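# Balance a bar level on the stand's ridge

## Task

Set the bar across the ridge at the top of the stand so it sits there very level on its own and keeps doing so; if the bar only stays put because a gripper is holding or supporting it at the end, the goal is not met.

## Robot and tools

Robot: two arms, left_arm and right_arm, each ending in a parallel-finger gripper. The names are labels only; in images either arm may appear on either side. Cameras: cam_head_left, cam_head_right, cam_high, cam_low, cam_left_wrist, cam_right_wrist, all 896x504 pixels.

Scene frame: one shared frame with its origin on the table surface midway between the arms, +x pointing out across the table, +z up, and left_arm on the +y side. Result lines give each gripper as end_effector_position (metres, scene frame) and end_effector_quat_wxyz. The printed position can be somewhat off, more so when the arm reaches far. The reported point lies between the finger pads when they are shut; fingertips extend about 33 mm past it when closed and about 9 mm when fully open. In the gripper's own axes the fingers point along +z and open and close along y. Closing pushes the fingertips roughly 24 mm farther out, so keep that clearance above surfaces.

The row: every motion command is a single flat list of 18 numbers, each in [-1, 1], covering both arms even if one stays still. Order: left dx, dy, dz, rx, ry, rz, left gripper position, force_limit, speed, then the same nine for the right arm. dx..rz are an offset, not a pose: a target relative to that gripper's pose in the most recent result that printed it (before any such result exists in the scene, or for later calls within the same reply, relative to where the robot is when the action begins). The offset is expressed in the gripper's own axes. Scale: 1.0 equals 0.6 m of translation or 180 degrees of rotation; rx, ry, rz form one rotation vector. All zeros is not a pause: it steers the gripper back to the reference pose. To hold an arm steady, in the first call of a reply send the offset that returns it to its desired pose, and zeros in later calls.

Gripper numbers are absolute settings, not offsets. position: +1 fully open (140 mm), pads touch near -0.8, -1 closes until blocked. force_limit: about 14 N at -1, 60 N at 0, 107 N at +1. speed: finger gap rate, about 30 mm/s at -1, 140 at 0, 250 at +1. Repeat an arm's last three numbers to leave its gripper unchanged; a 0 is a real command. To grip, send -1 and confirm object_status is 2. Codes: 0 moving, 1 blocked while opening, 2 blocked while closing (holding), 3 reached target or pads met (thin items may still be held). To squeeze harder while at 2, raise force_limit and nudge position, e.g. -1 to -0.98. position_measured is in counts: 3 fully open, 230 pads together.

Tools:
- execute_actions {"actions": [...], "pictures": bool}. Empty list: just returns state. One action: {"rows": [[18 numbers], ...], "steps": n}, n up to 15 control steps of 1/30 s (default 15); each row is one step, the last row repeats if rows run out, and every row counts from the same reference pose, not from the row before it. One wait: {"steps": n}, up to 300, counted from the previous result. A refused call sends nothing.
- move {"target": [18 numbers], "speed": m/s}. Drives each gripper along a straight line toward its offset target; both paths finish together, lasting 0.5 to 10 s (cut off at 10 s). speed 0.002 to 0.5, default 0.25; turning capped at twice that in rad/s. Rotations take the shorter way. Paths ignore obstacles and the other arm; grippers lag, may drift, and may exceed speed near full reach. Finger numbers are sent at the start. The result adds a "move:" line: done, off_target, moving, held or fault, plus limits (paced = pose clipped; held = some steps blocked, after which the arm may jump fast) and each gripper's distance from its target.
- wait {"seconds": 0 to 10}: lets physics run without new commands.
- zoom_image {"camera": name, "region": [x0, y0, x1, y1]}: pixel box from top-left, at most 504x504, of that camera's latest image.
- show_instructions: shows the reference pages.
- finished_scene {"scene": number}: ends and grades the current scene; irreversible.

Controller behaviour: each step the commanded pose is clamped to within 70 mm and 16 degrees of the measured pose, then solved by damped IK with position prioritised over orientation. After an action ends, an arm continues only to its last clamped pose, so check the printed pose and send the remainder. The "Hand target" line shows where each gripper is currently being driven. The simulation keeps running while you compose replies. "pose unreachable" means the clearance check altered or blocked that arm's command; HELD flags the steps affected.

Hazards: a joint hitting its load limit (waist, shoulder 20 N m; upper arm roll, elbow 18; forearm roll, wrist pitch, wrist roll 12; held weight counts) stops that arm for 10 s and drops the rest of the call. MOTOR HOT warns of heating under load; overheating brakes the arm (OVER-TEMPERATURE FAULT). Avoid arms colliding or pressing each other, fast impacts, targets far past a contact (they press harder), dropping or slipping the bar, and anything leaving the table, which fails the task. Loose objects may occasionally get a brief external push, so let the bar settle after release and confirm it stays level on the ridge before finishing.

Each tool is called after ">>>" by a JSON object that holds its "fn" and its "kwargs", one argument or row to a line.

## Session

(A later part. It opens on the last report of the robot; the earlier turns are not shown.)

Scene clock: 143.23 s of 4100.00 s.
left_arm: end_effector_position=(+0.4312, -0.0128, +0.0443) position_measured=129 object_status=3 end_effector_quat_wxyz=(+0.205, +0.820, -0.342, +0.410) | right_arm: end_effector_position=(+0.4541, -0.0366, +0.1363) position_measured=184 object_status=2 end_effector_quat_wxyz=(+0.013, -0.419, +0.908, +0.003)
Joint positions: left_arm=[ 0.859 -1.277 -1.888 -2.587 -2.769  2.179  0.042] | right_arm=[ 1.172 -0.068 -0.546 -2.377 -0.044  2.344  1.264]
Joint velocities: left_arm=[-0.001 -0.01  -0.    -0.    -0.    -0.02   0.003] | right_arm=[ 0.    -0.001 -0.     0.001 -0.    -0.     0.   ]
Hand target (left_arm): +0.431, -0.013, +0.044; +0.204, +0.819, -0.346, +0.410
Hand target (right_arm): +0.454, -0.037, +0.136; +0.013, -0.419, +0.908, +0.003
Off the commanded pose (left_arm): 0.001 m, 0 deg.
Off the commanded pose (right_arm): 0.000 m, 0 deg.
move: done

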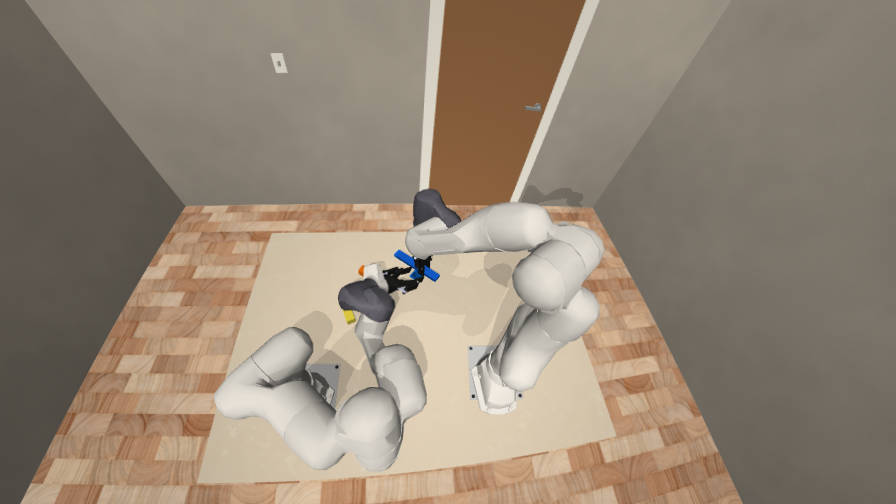

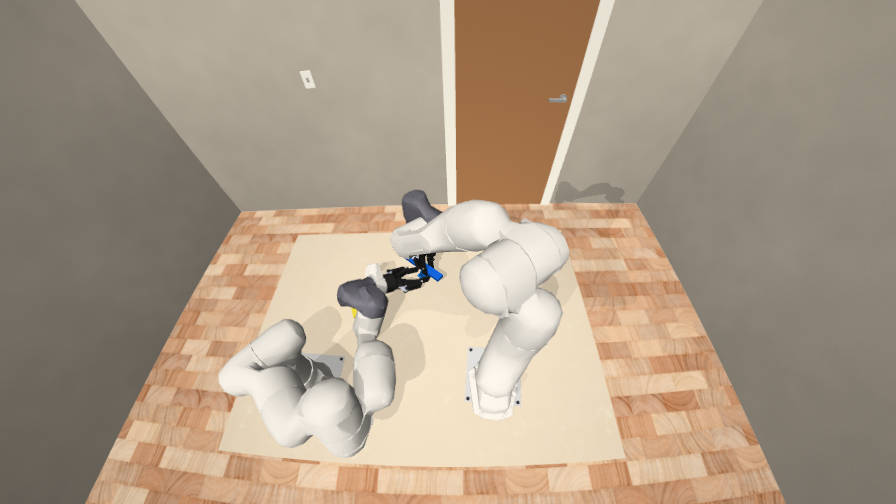

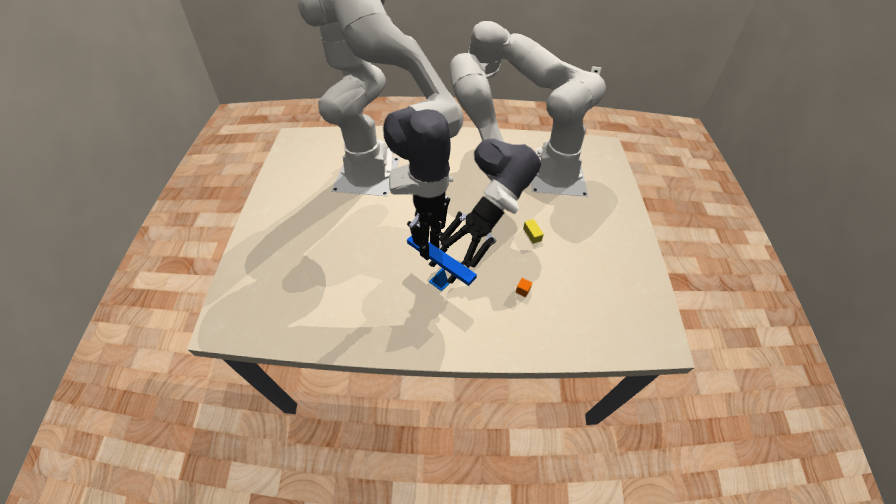

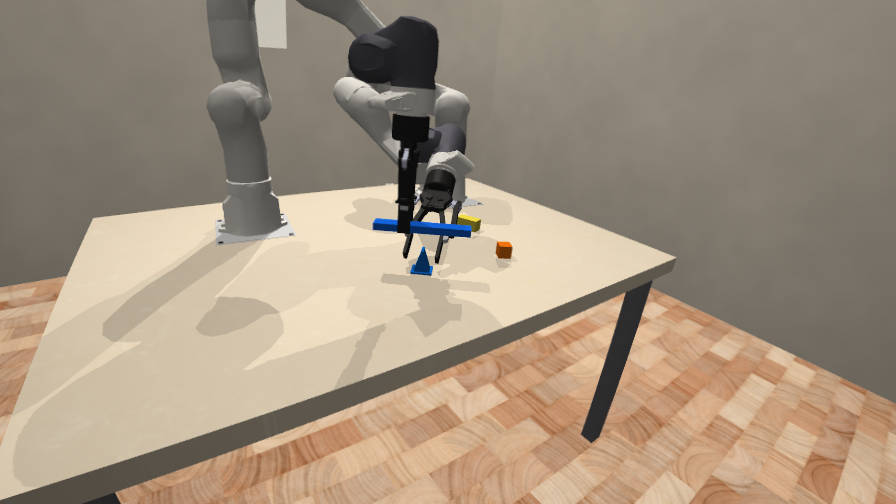

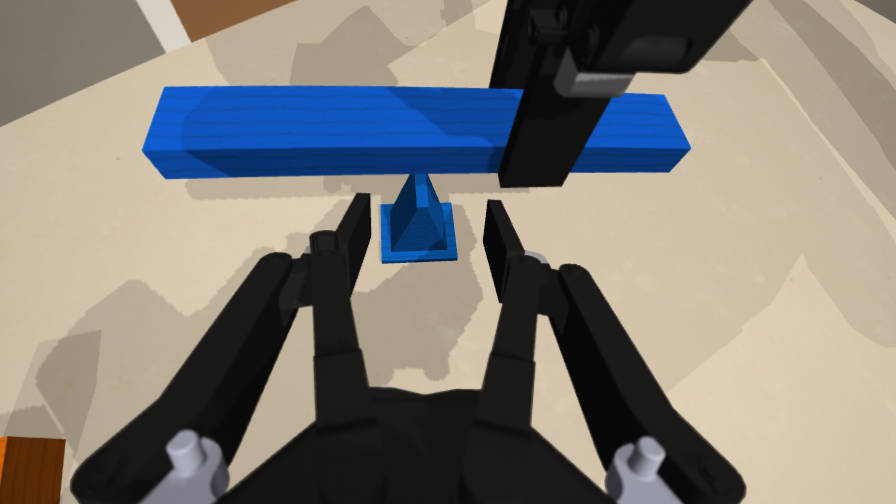

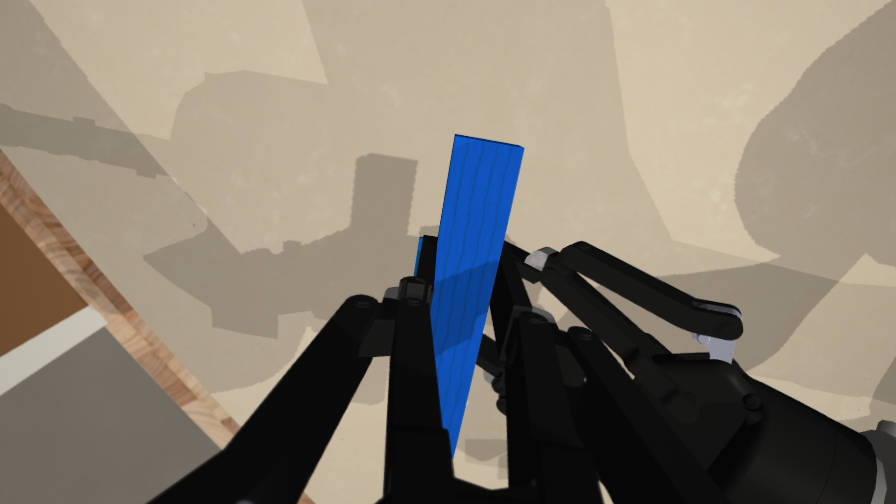

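>>> {"fn": "move", "kwargs": {
  "target": [0,-0.008,0,0,0,0,-0.25,-0.8,-0.8, 0.003,-0.01,0.061,0,0,0,-1,-0.3,0],
  "speed": 0.04
}}

>>> {"fn": "zoom_image", "kwargs": {
  "camera": "cam_low",
  "region": [360,190,500,290]
}}

>>> {"fn": "zoom_image", "kwargs": {
  "camera": "cam_high",
  "region": [380,210,520,310]
}}

Scene clock: 148.40 s of 4100.00 s.
left_arm: end_effector_position=(+0.4343, -0.0100, +0.0440) position_measured=160 object_status=3 end_effector_quat_wxyz=(+0.205, +0.821, -0.341, +0.410) | right_arm: end_effector_position=(+0.4571, -0.0421, +0.1000) position_measured=184 object_status=2 end_effector_quat_wxyz=(+0.012, -0.417, +0.909, +0.001)
Joint positions: left_arm=[ 0.87  -1.279 -1.888 -2.588 -2.769  2.168  0.043] | right_arm=[ 1.168  0.01  -0.554 -2.405  0.008  2.437  1.222]
Joint velocities: left_arm=[ 0.     0.    -0.001 -0.001 -0.001 -0.003  0.001] | right_arm=[ 0.     0.001 -0.     0.002  0.006  0.014 -0.02 ]
Hand target (left_arm): +0.435, -0.009, +0.044; +0.205, +0.820, -0.342, +0.411
Hand target (right_arm): +0.459, -0.043, +0.100; +0.013, -0.419, +0.908, +0.002
Off the commanded pose (left_arm): 0.001 m, 0 deg.
Off the commanded pose (right_arm): 0.001 m, 0 deg.
After step 90, 0.87 s passed at rest.
move: done

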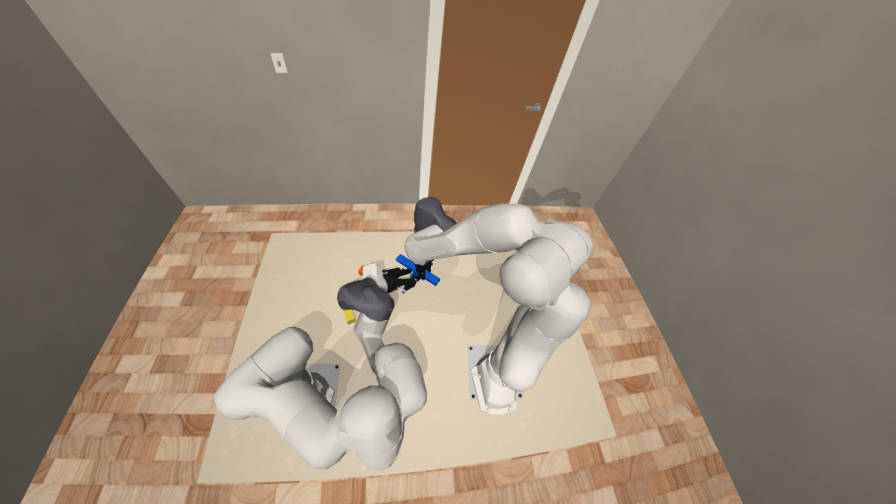

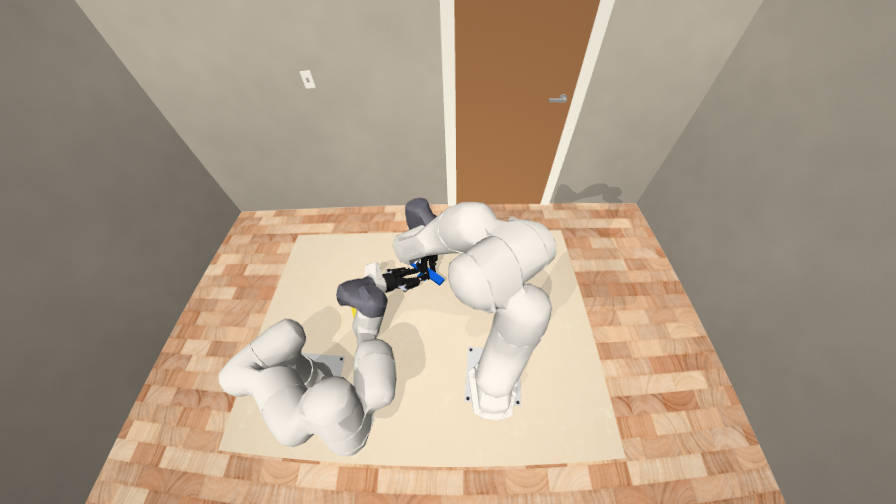

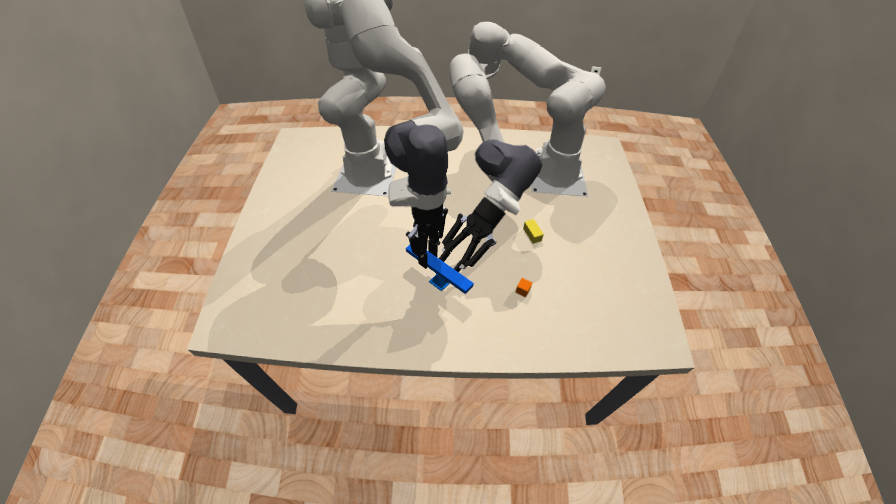

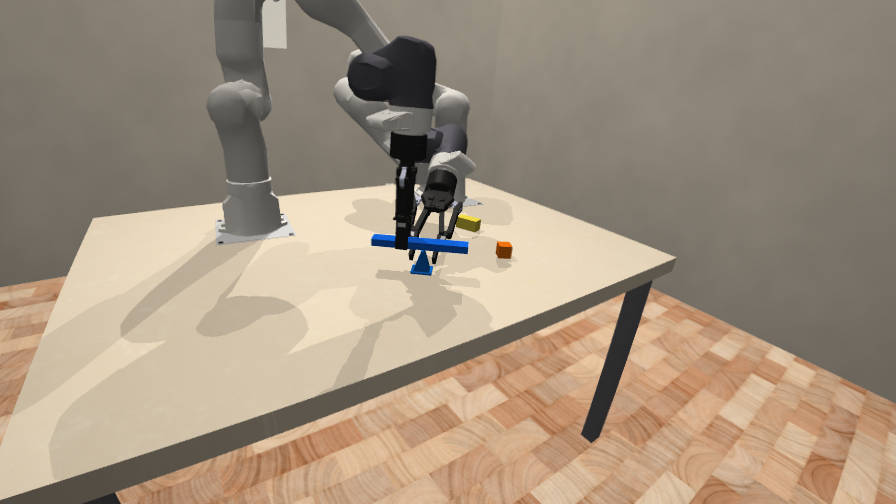

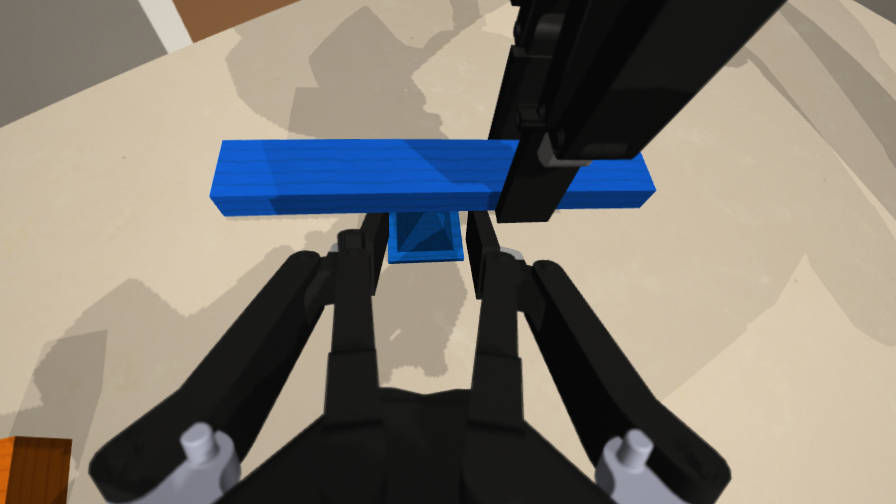

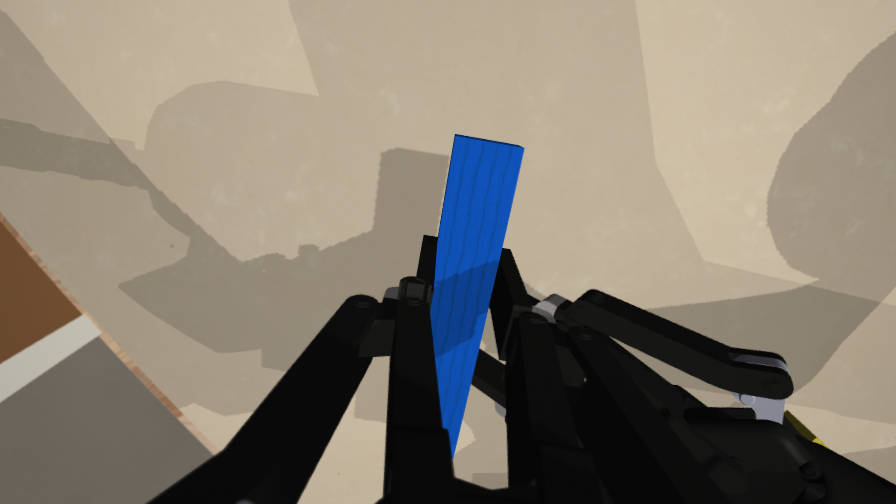

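Region (360, 190, 500, 290) of cam_low's 896x504 image, scaled by 3.600, with more detail than that image has; it fills the top 360 rows of this view, and the rest is white.

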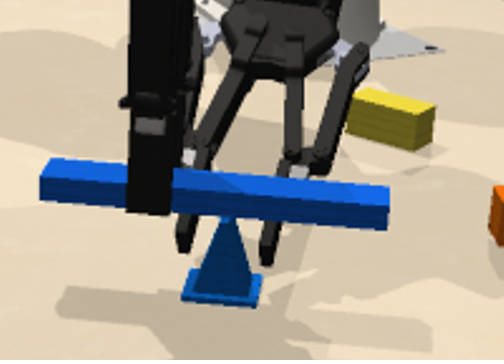

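Region (380, 210, 520, 310) of cam_high's 896x504 image, scaled by 3.600, with more detail than that image has; it fills the top 360 rows of this view, and the rest is white.

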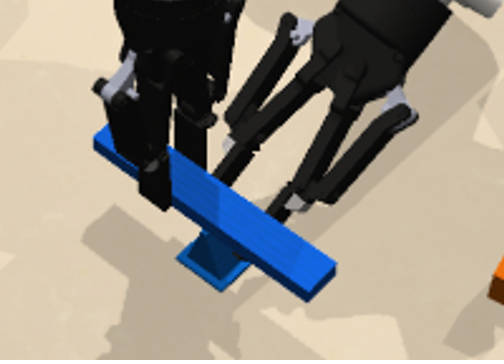

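>>> {"fn": "move", "kwargs": {
  "target": [0,0,0,0,0,0,-0.25,-0.8,-0.8,-0.005,0,0.006,0,0,0,-1,-0.3,0],
  "speed": 0.01
}}

Scene clock: 157.10 s of 4100.00 s.
left_arm: end_effector_position=(+0.4338, -0.0098, +0.0432) position_measured=160 object_status=3 end_effector_quat_wxyz=(+0.205, +0.821, -0.341, +0.410) | right_arm: end_effector_position=(+0.4593, -0.0414, +0.0971) position_measured=184 object_status=2 end_effector_quat_wxyz=(+0.011, -0.416, +0.909, +0.000)
Joint positions: left_arm=[ 0.87  -1.279 -1.889 -2.588 -2.769  2.168  0.043] | right_arm=[ 1.167  0.024 -0.554 -2.399  0.018  2.443  1.216]
Joint velocities: left_arm=[ 0.     0.    -0.001 -0.002 -0.    -0.     0.002] | right_arm=[-0.001  0.002  0.001  0.001  0.003  0.003  0.001]
Hand target (left_arm): +0.434, -0.010, +0.044; +0.205, +0.821, -0.341, +0.410
Hand target (right_arm): +0.459, -0.040, +0.096; +0.012, -0.417, +0.909, +0.001
Off the commanded pose (left_arm): 0.001 m, 0 deg.
Off the commanded pose (right_arm): 0.002 m, 0 deg.
After step 90, 5.00 s passed at rest.
move: done

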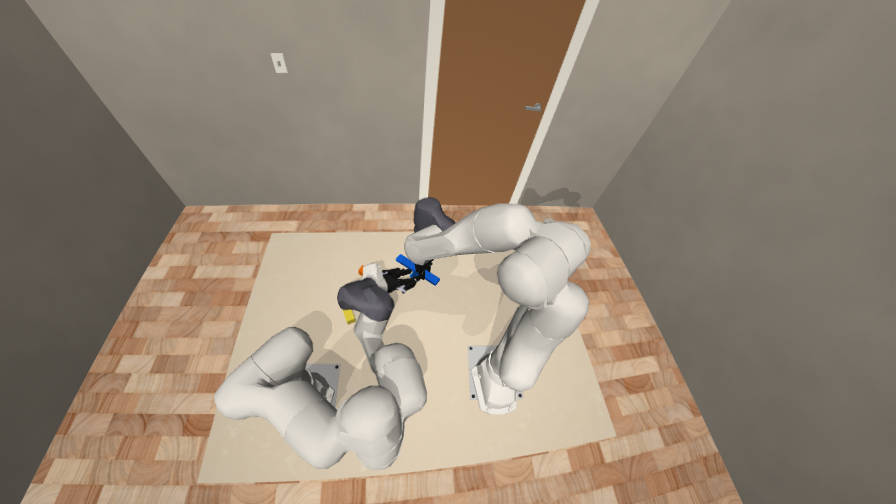

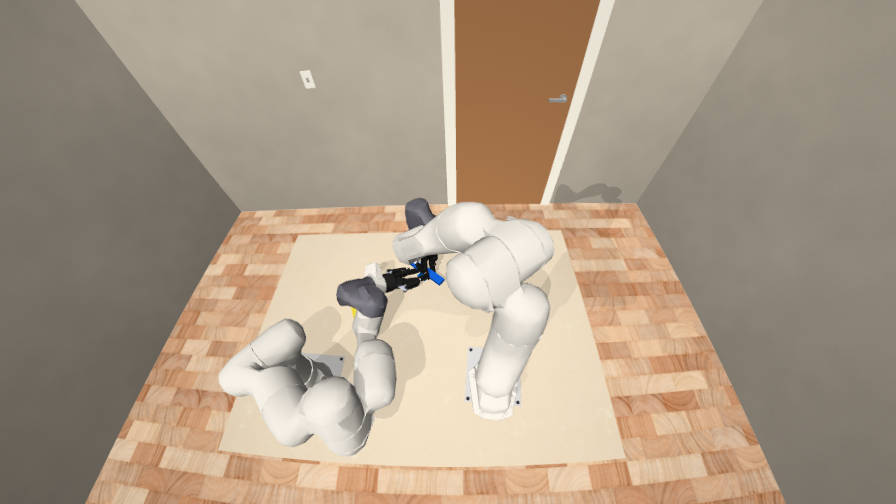

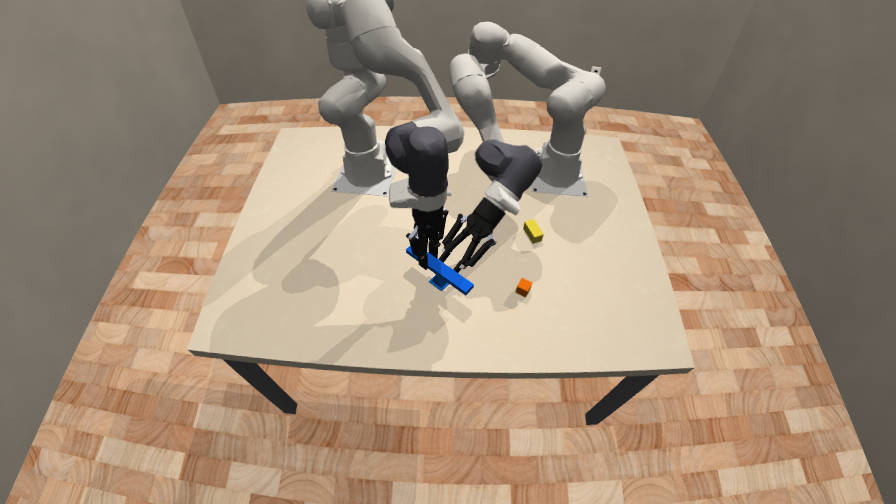

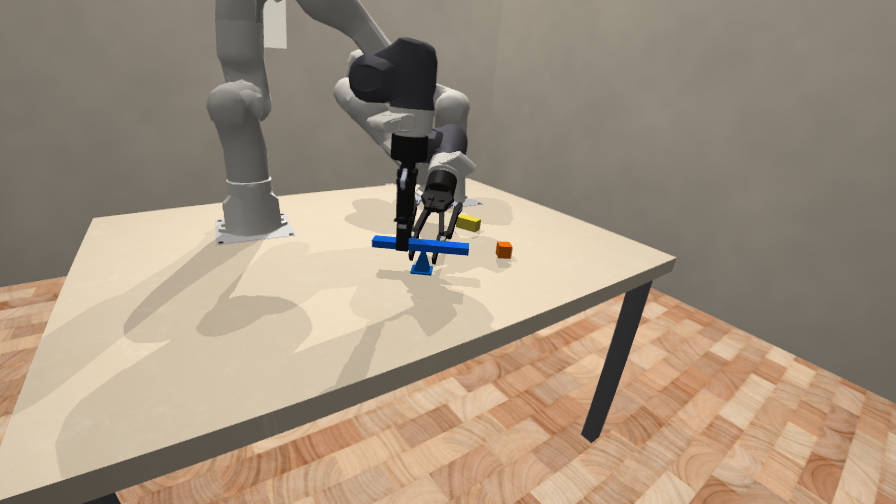

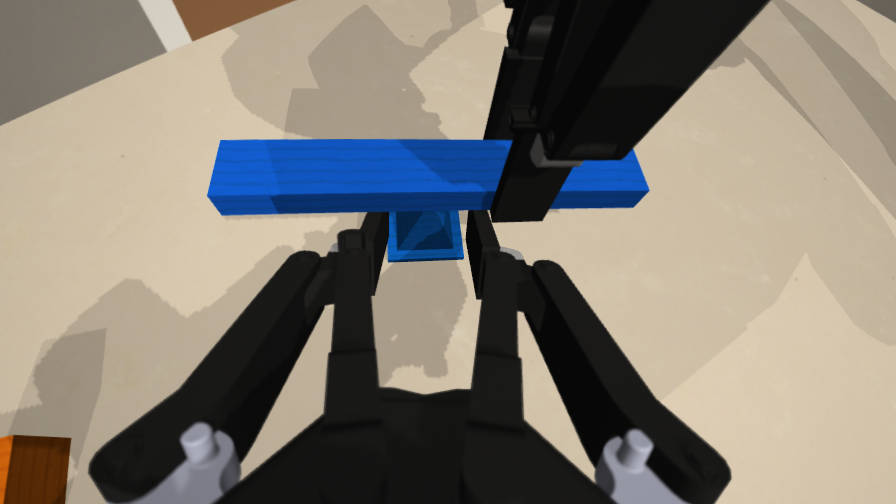

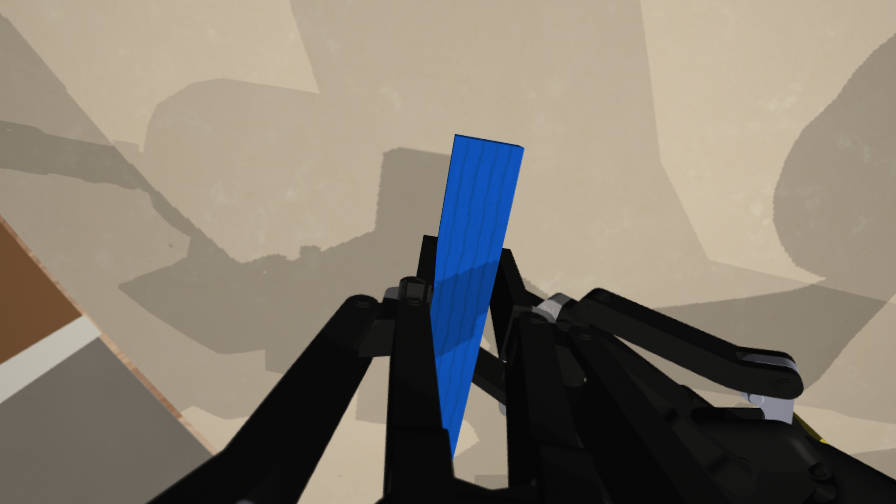

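>>> {"fn": "zoom_image", "kwargs": {
  "camera": "cam_low",
  "region": [360,200,490,290]
}}

Region (360, 200, 490, 290) of cam_low's 896x504 image, scaled by 3.877, with more detail than that image has; it fills the top 349 rows of this view, and the rest is white.

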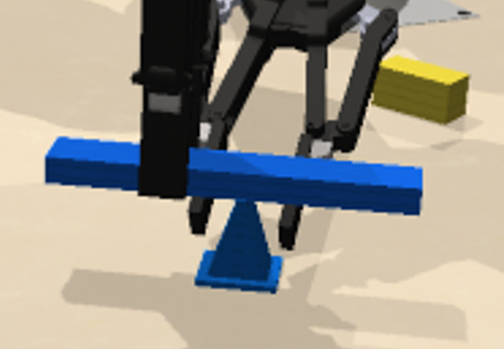

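>>> {"fn": "move", "kwargs": {
  "target": [0.008,0,-0.004,0,0,0,-0.25,-0.8,-0.8,0,0,0.001,0,0,0,-1,-0.3,0],
  "speed": 0.01
}}

>>> {"fn": "move", "kwargs": {
  "target": [0,0,0,0,0,0,-0.25,-0.8,-0.8,0,0,0,0,0,0,-0.4,-0.3,-1],
  "speed": 0.01
}}

>>> {"fn": "zoom_image", "kwargs": {
  "camera": "cam_low",
  "region": [360,200,490,290]
}}

Scene clock: 162.17 s of 4100.00 s.
left_arm: end_effector_position=(+0.4336, -0.0087, +0.0448) position_measured=160 object_status=3 end_effector_quat_wxyz=(+0.204, +0.822, -0.342, +0.408) | right_arm: end_effector_position=(+0.4602, -0.0408, +0.0976) position_measured=184 object_status=2 end_effector_quat_wxyz=(+0.013, -0.416, +0.909, +0.001)
Joint positions: left_arm=[ 0.868 -1.275 -1.882 -2.591 -2.754  2.168  0.04 ] | right_arm=[ 1.167  0.025 -0.554 -2.398  0.018  2.444  1.216]
Joint velocities: left_arm=[ 0.002  0.002  0.002 -0.001  0.006 -0.    -0.004] | right_arm=[-0.001  0.    -0.001  0.001 -0.001 -0.     0.001]
Hand target (left_arm): +0.435, -0.010, +0.048; +0.205, +0.821, -0.341, +0.410
Hand target (right_arm): +0.459, -0.041, +0.097; +0.012, -0.416, +0.909, +0.000
Off the commanded pose (left_arm): 0.004 m, 0 deg.
Off the commanded pose (right_arm): 0.001 m, 0 deg.
After step 90, 1.30 s passed at rest.
move: off_target (left_arm)

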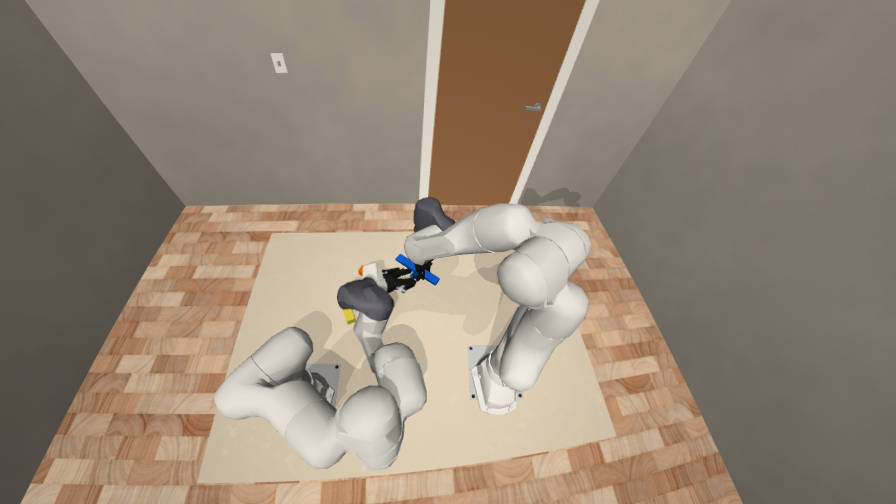

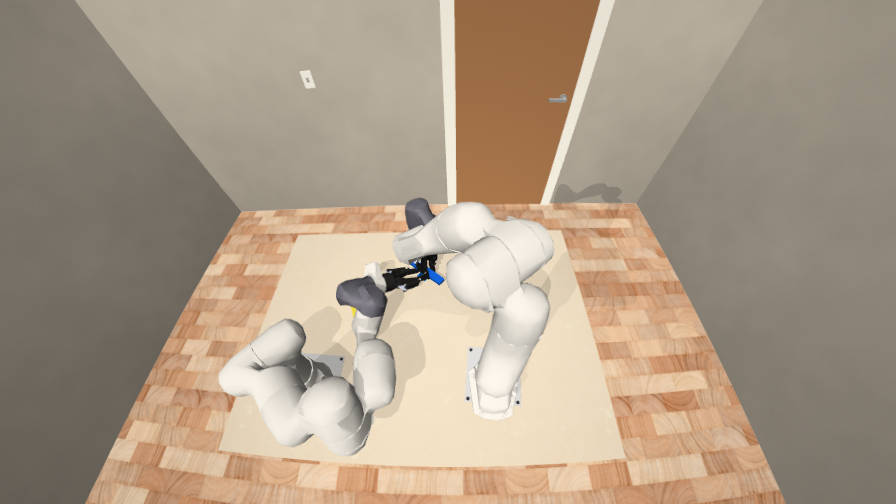

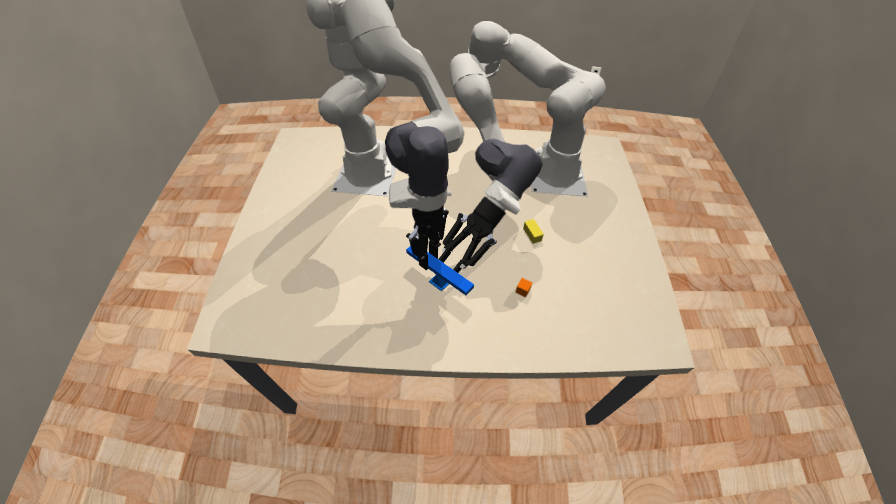

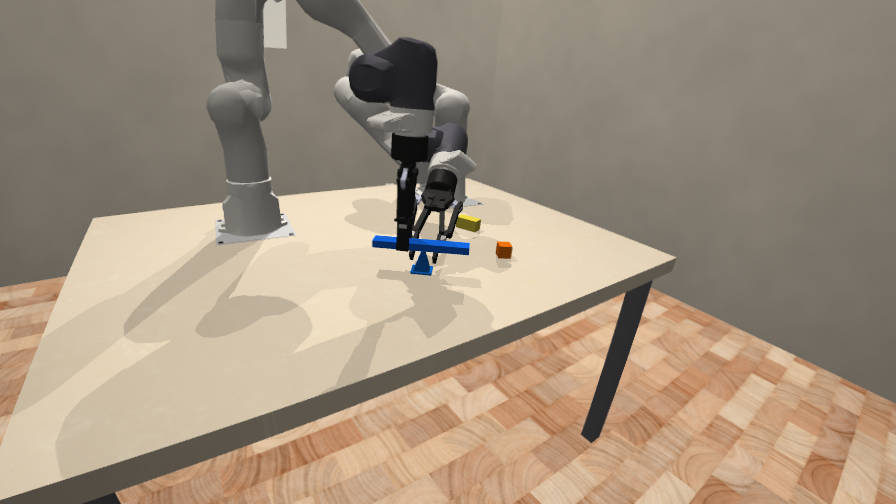

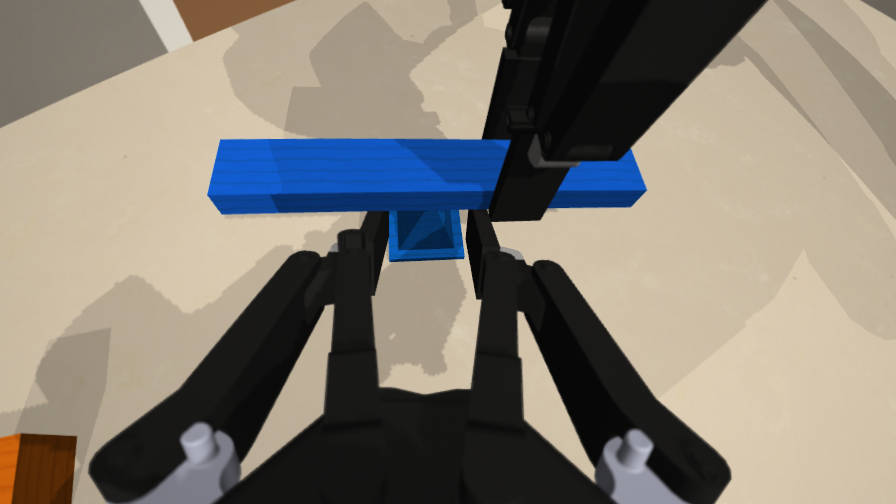

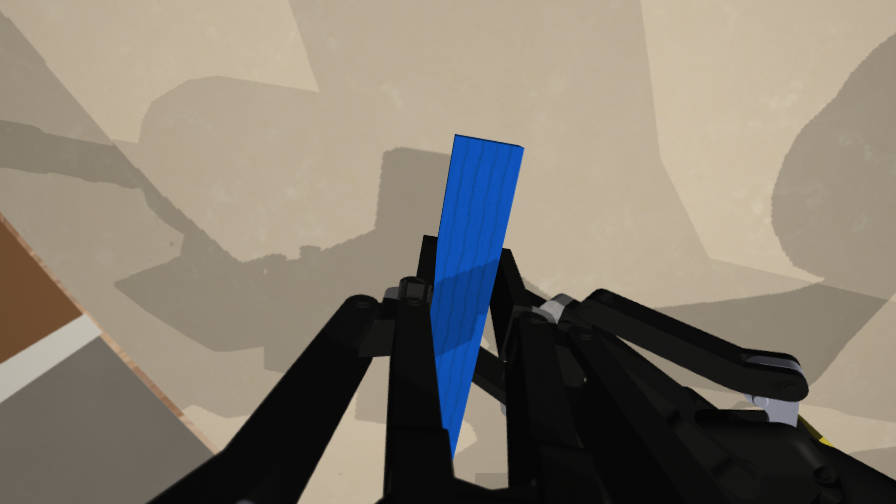

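Scene clock: 162.67 s of 4100.00 s.
left_arm: end_effector_position=(+0.4335, -0.0087, +0.0445) position_measured=160 object_status=3 end_effector_quat_wxyz=(+0.204, +0.822, -0.342, +0.408) | right_arm: end_effector_position=(+0.4602, -0.0408, +0.0976) position_measured=179 object_status=3 end_effector_quat_wxyz=(+0.013, -0.416, +0.909, +0.001)
Joint positions: left_arm=[ 0.868 -1.275 -1.882 -2.591 -2.754  2.168  0.04 ] | right_arm=[ 1.167  0.024 -0.554 -2.398  0.018  2.444  1.216]
Joint velocities: left_arm=[-0.001 -0.     0.001 -0.001  0.    -0.     0.001] | right_arm=[-0.001  0.001  0.    -0.002 -0.    -0.    -0.001]
Hand target (left_arm): +0.434, -0.009, +0.045; +0.204, +0.822, -0.342, +0.408
Hand target (right_arm): +0.460, -0.041, +0.098; +0.013, -0.416, +0.909, +0.001
Off the commanded pose (left_arm): 0.000 m, 0 deg.
Off the commanded pose (right_arm): 0.000 m, 0 deg.
move: done

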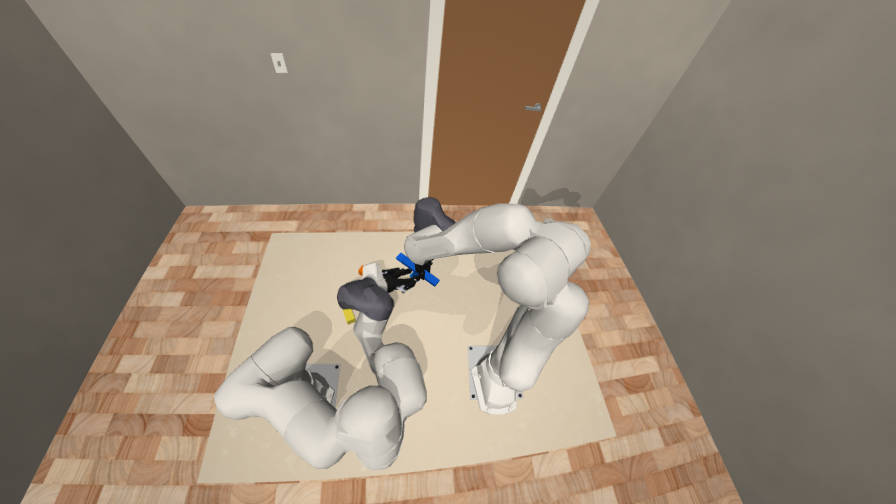

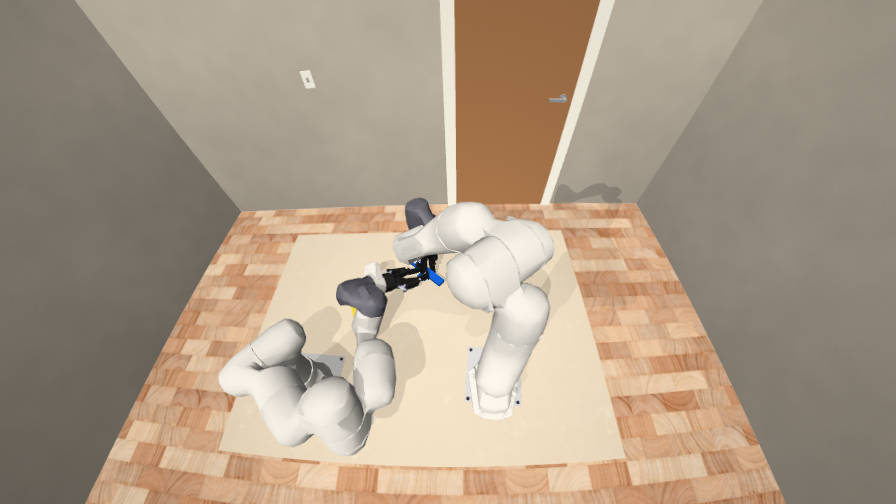

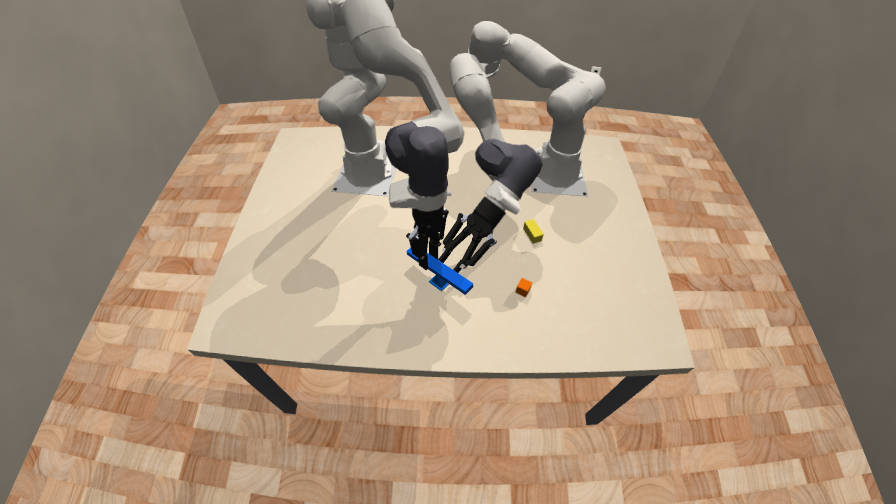

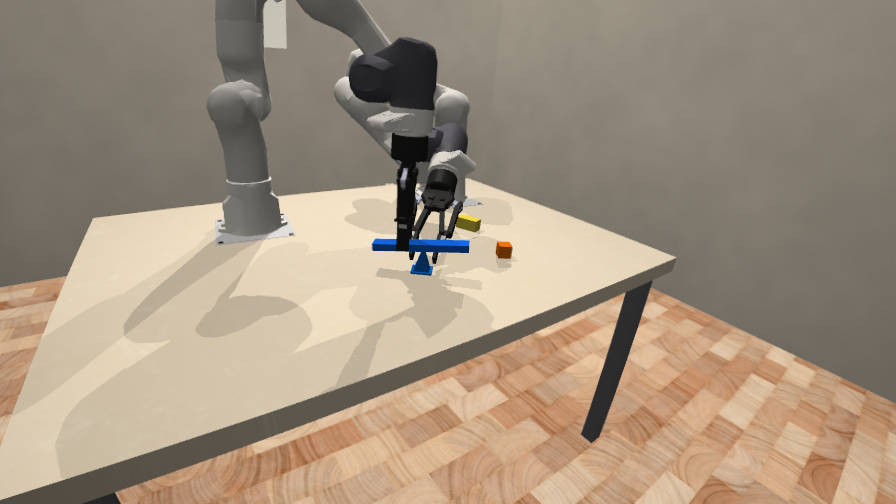

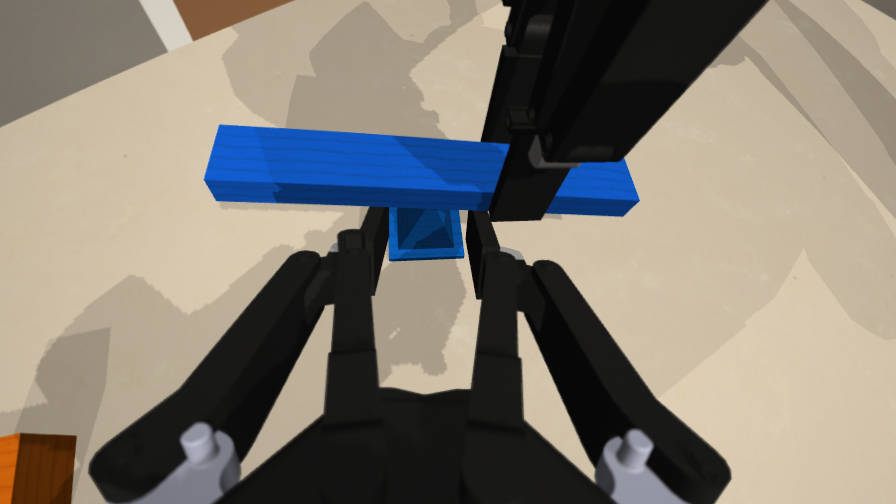

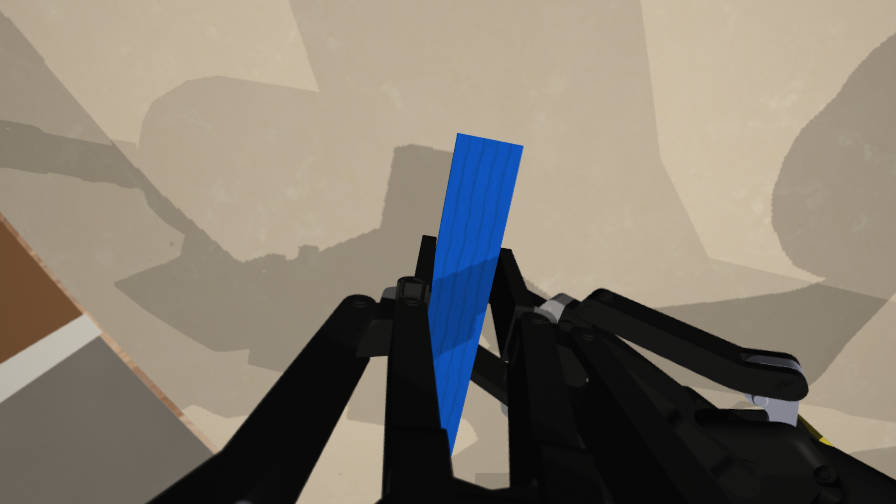

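Region (360, 200, 490, 290) of cam_low's 896x504 image, scaled by 3.877, with more detail than that image has; it fills the top 349 rows of this view, and the rest is white.

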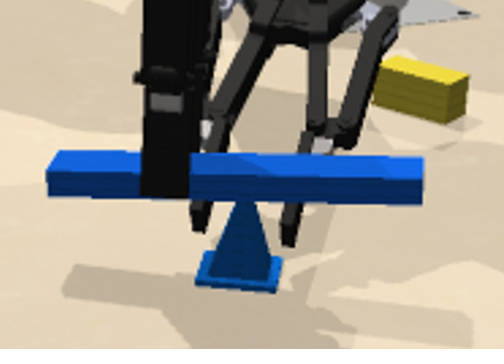

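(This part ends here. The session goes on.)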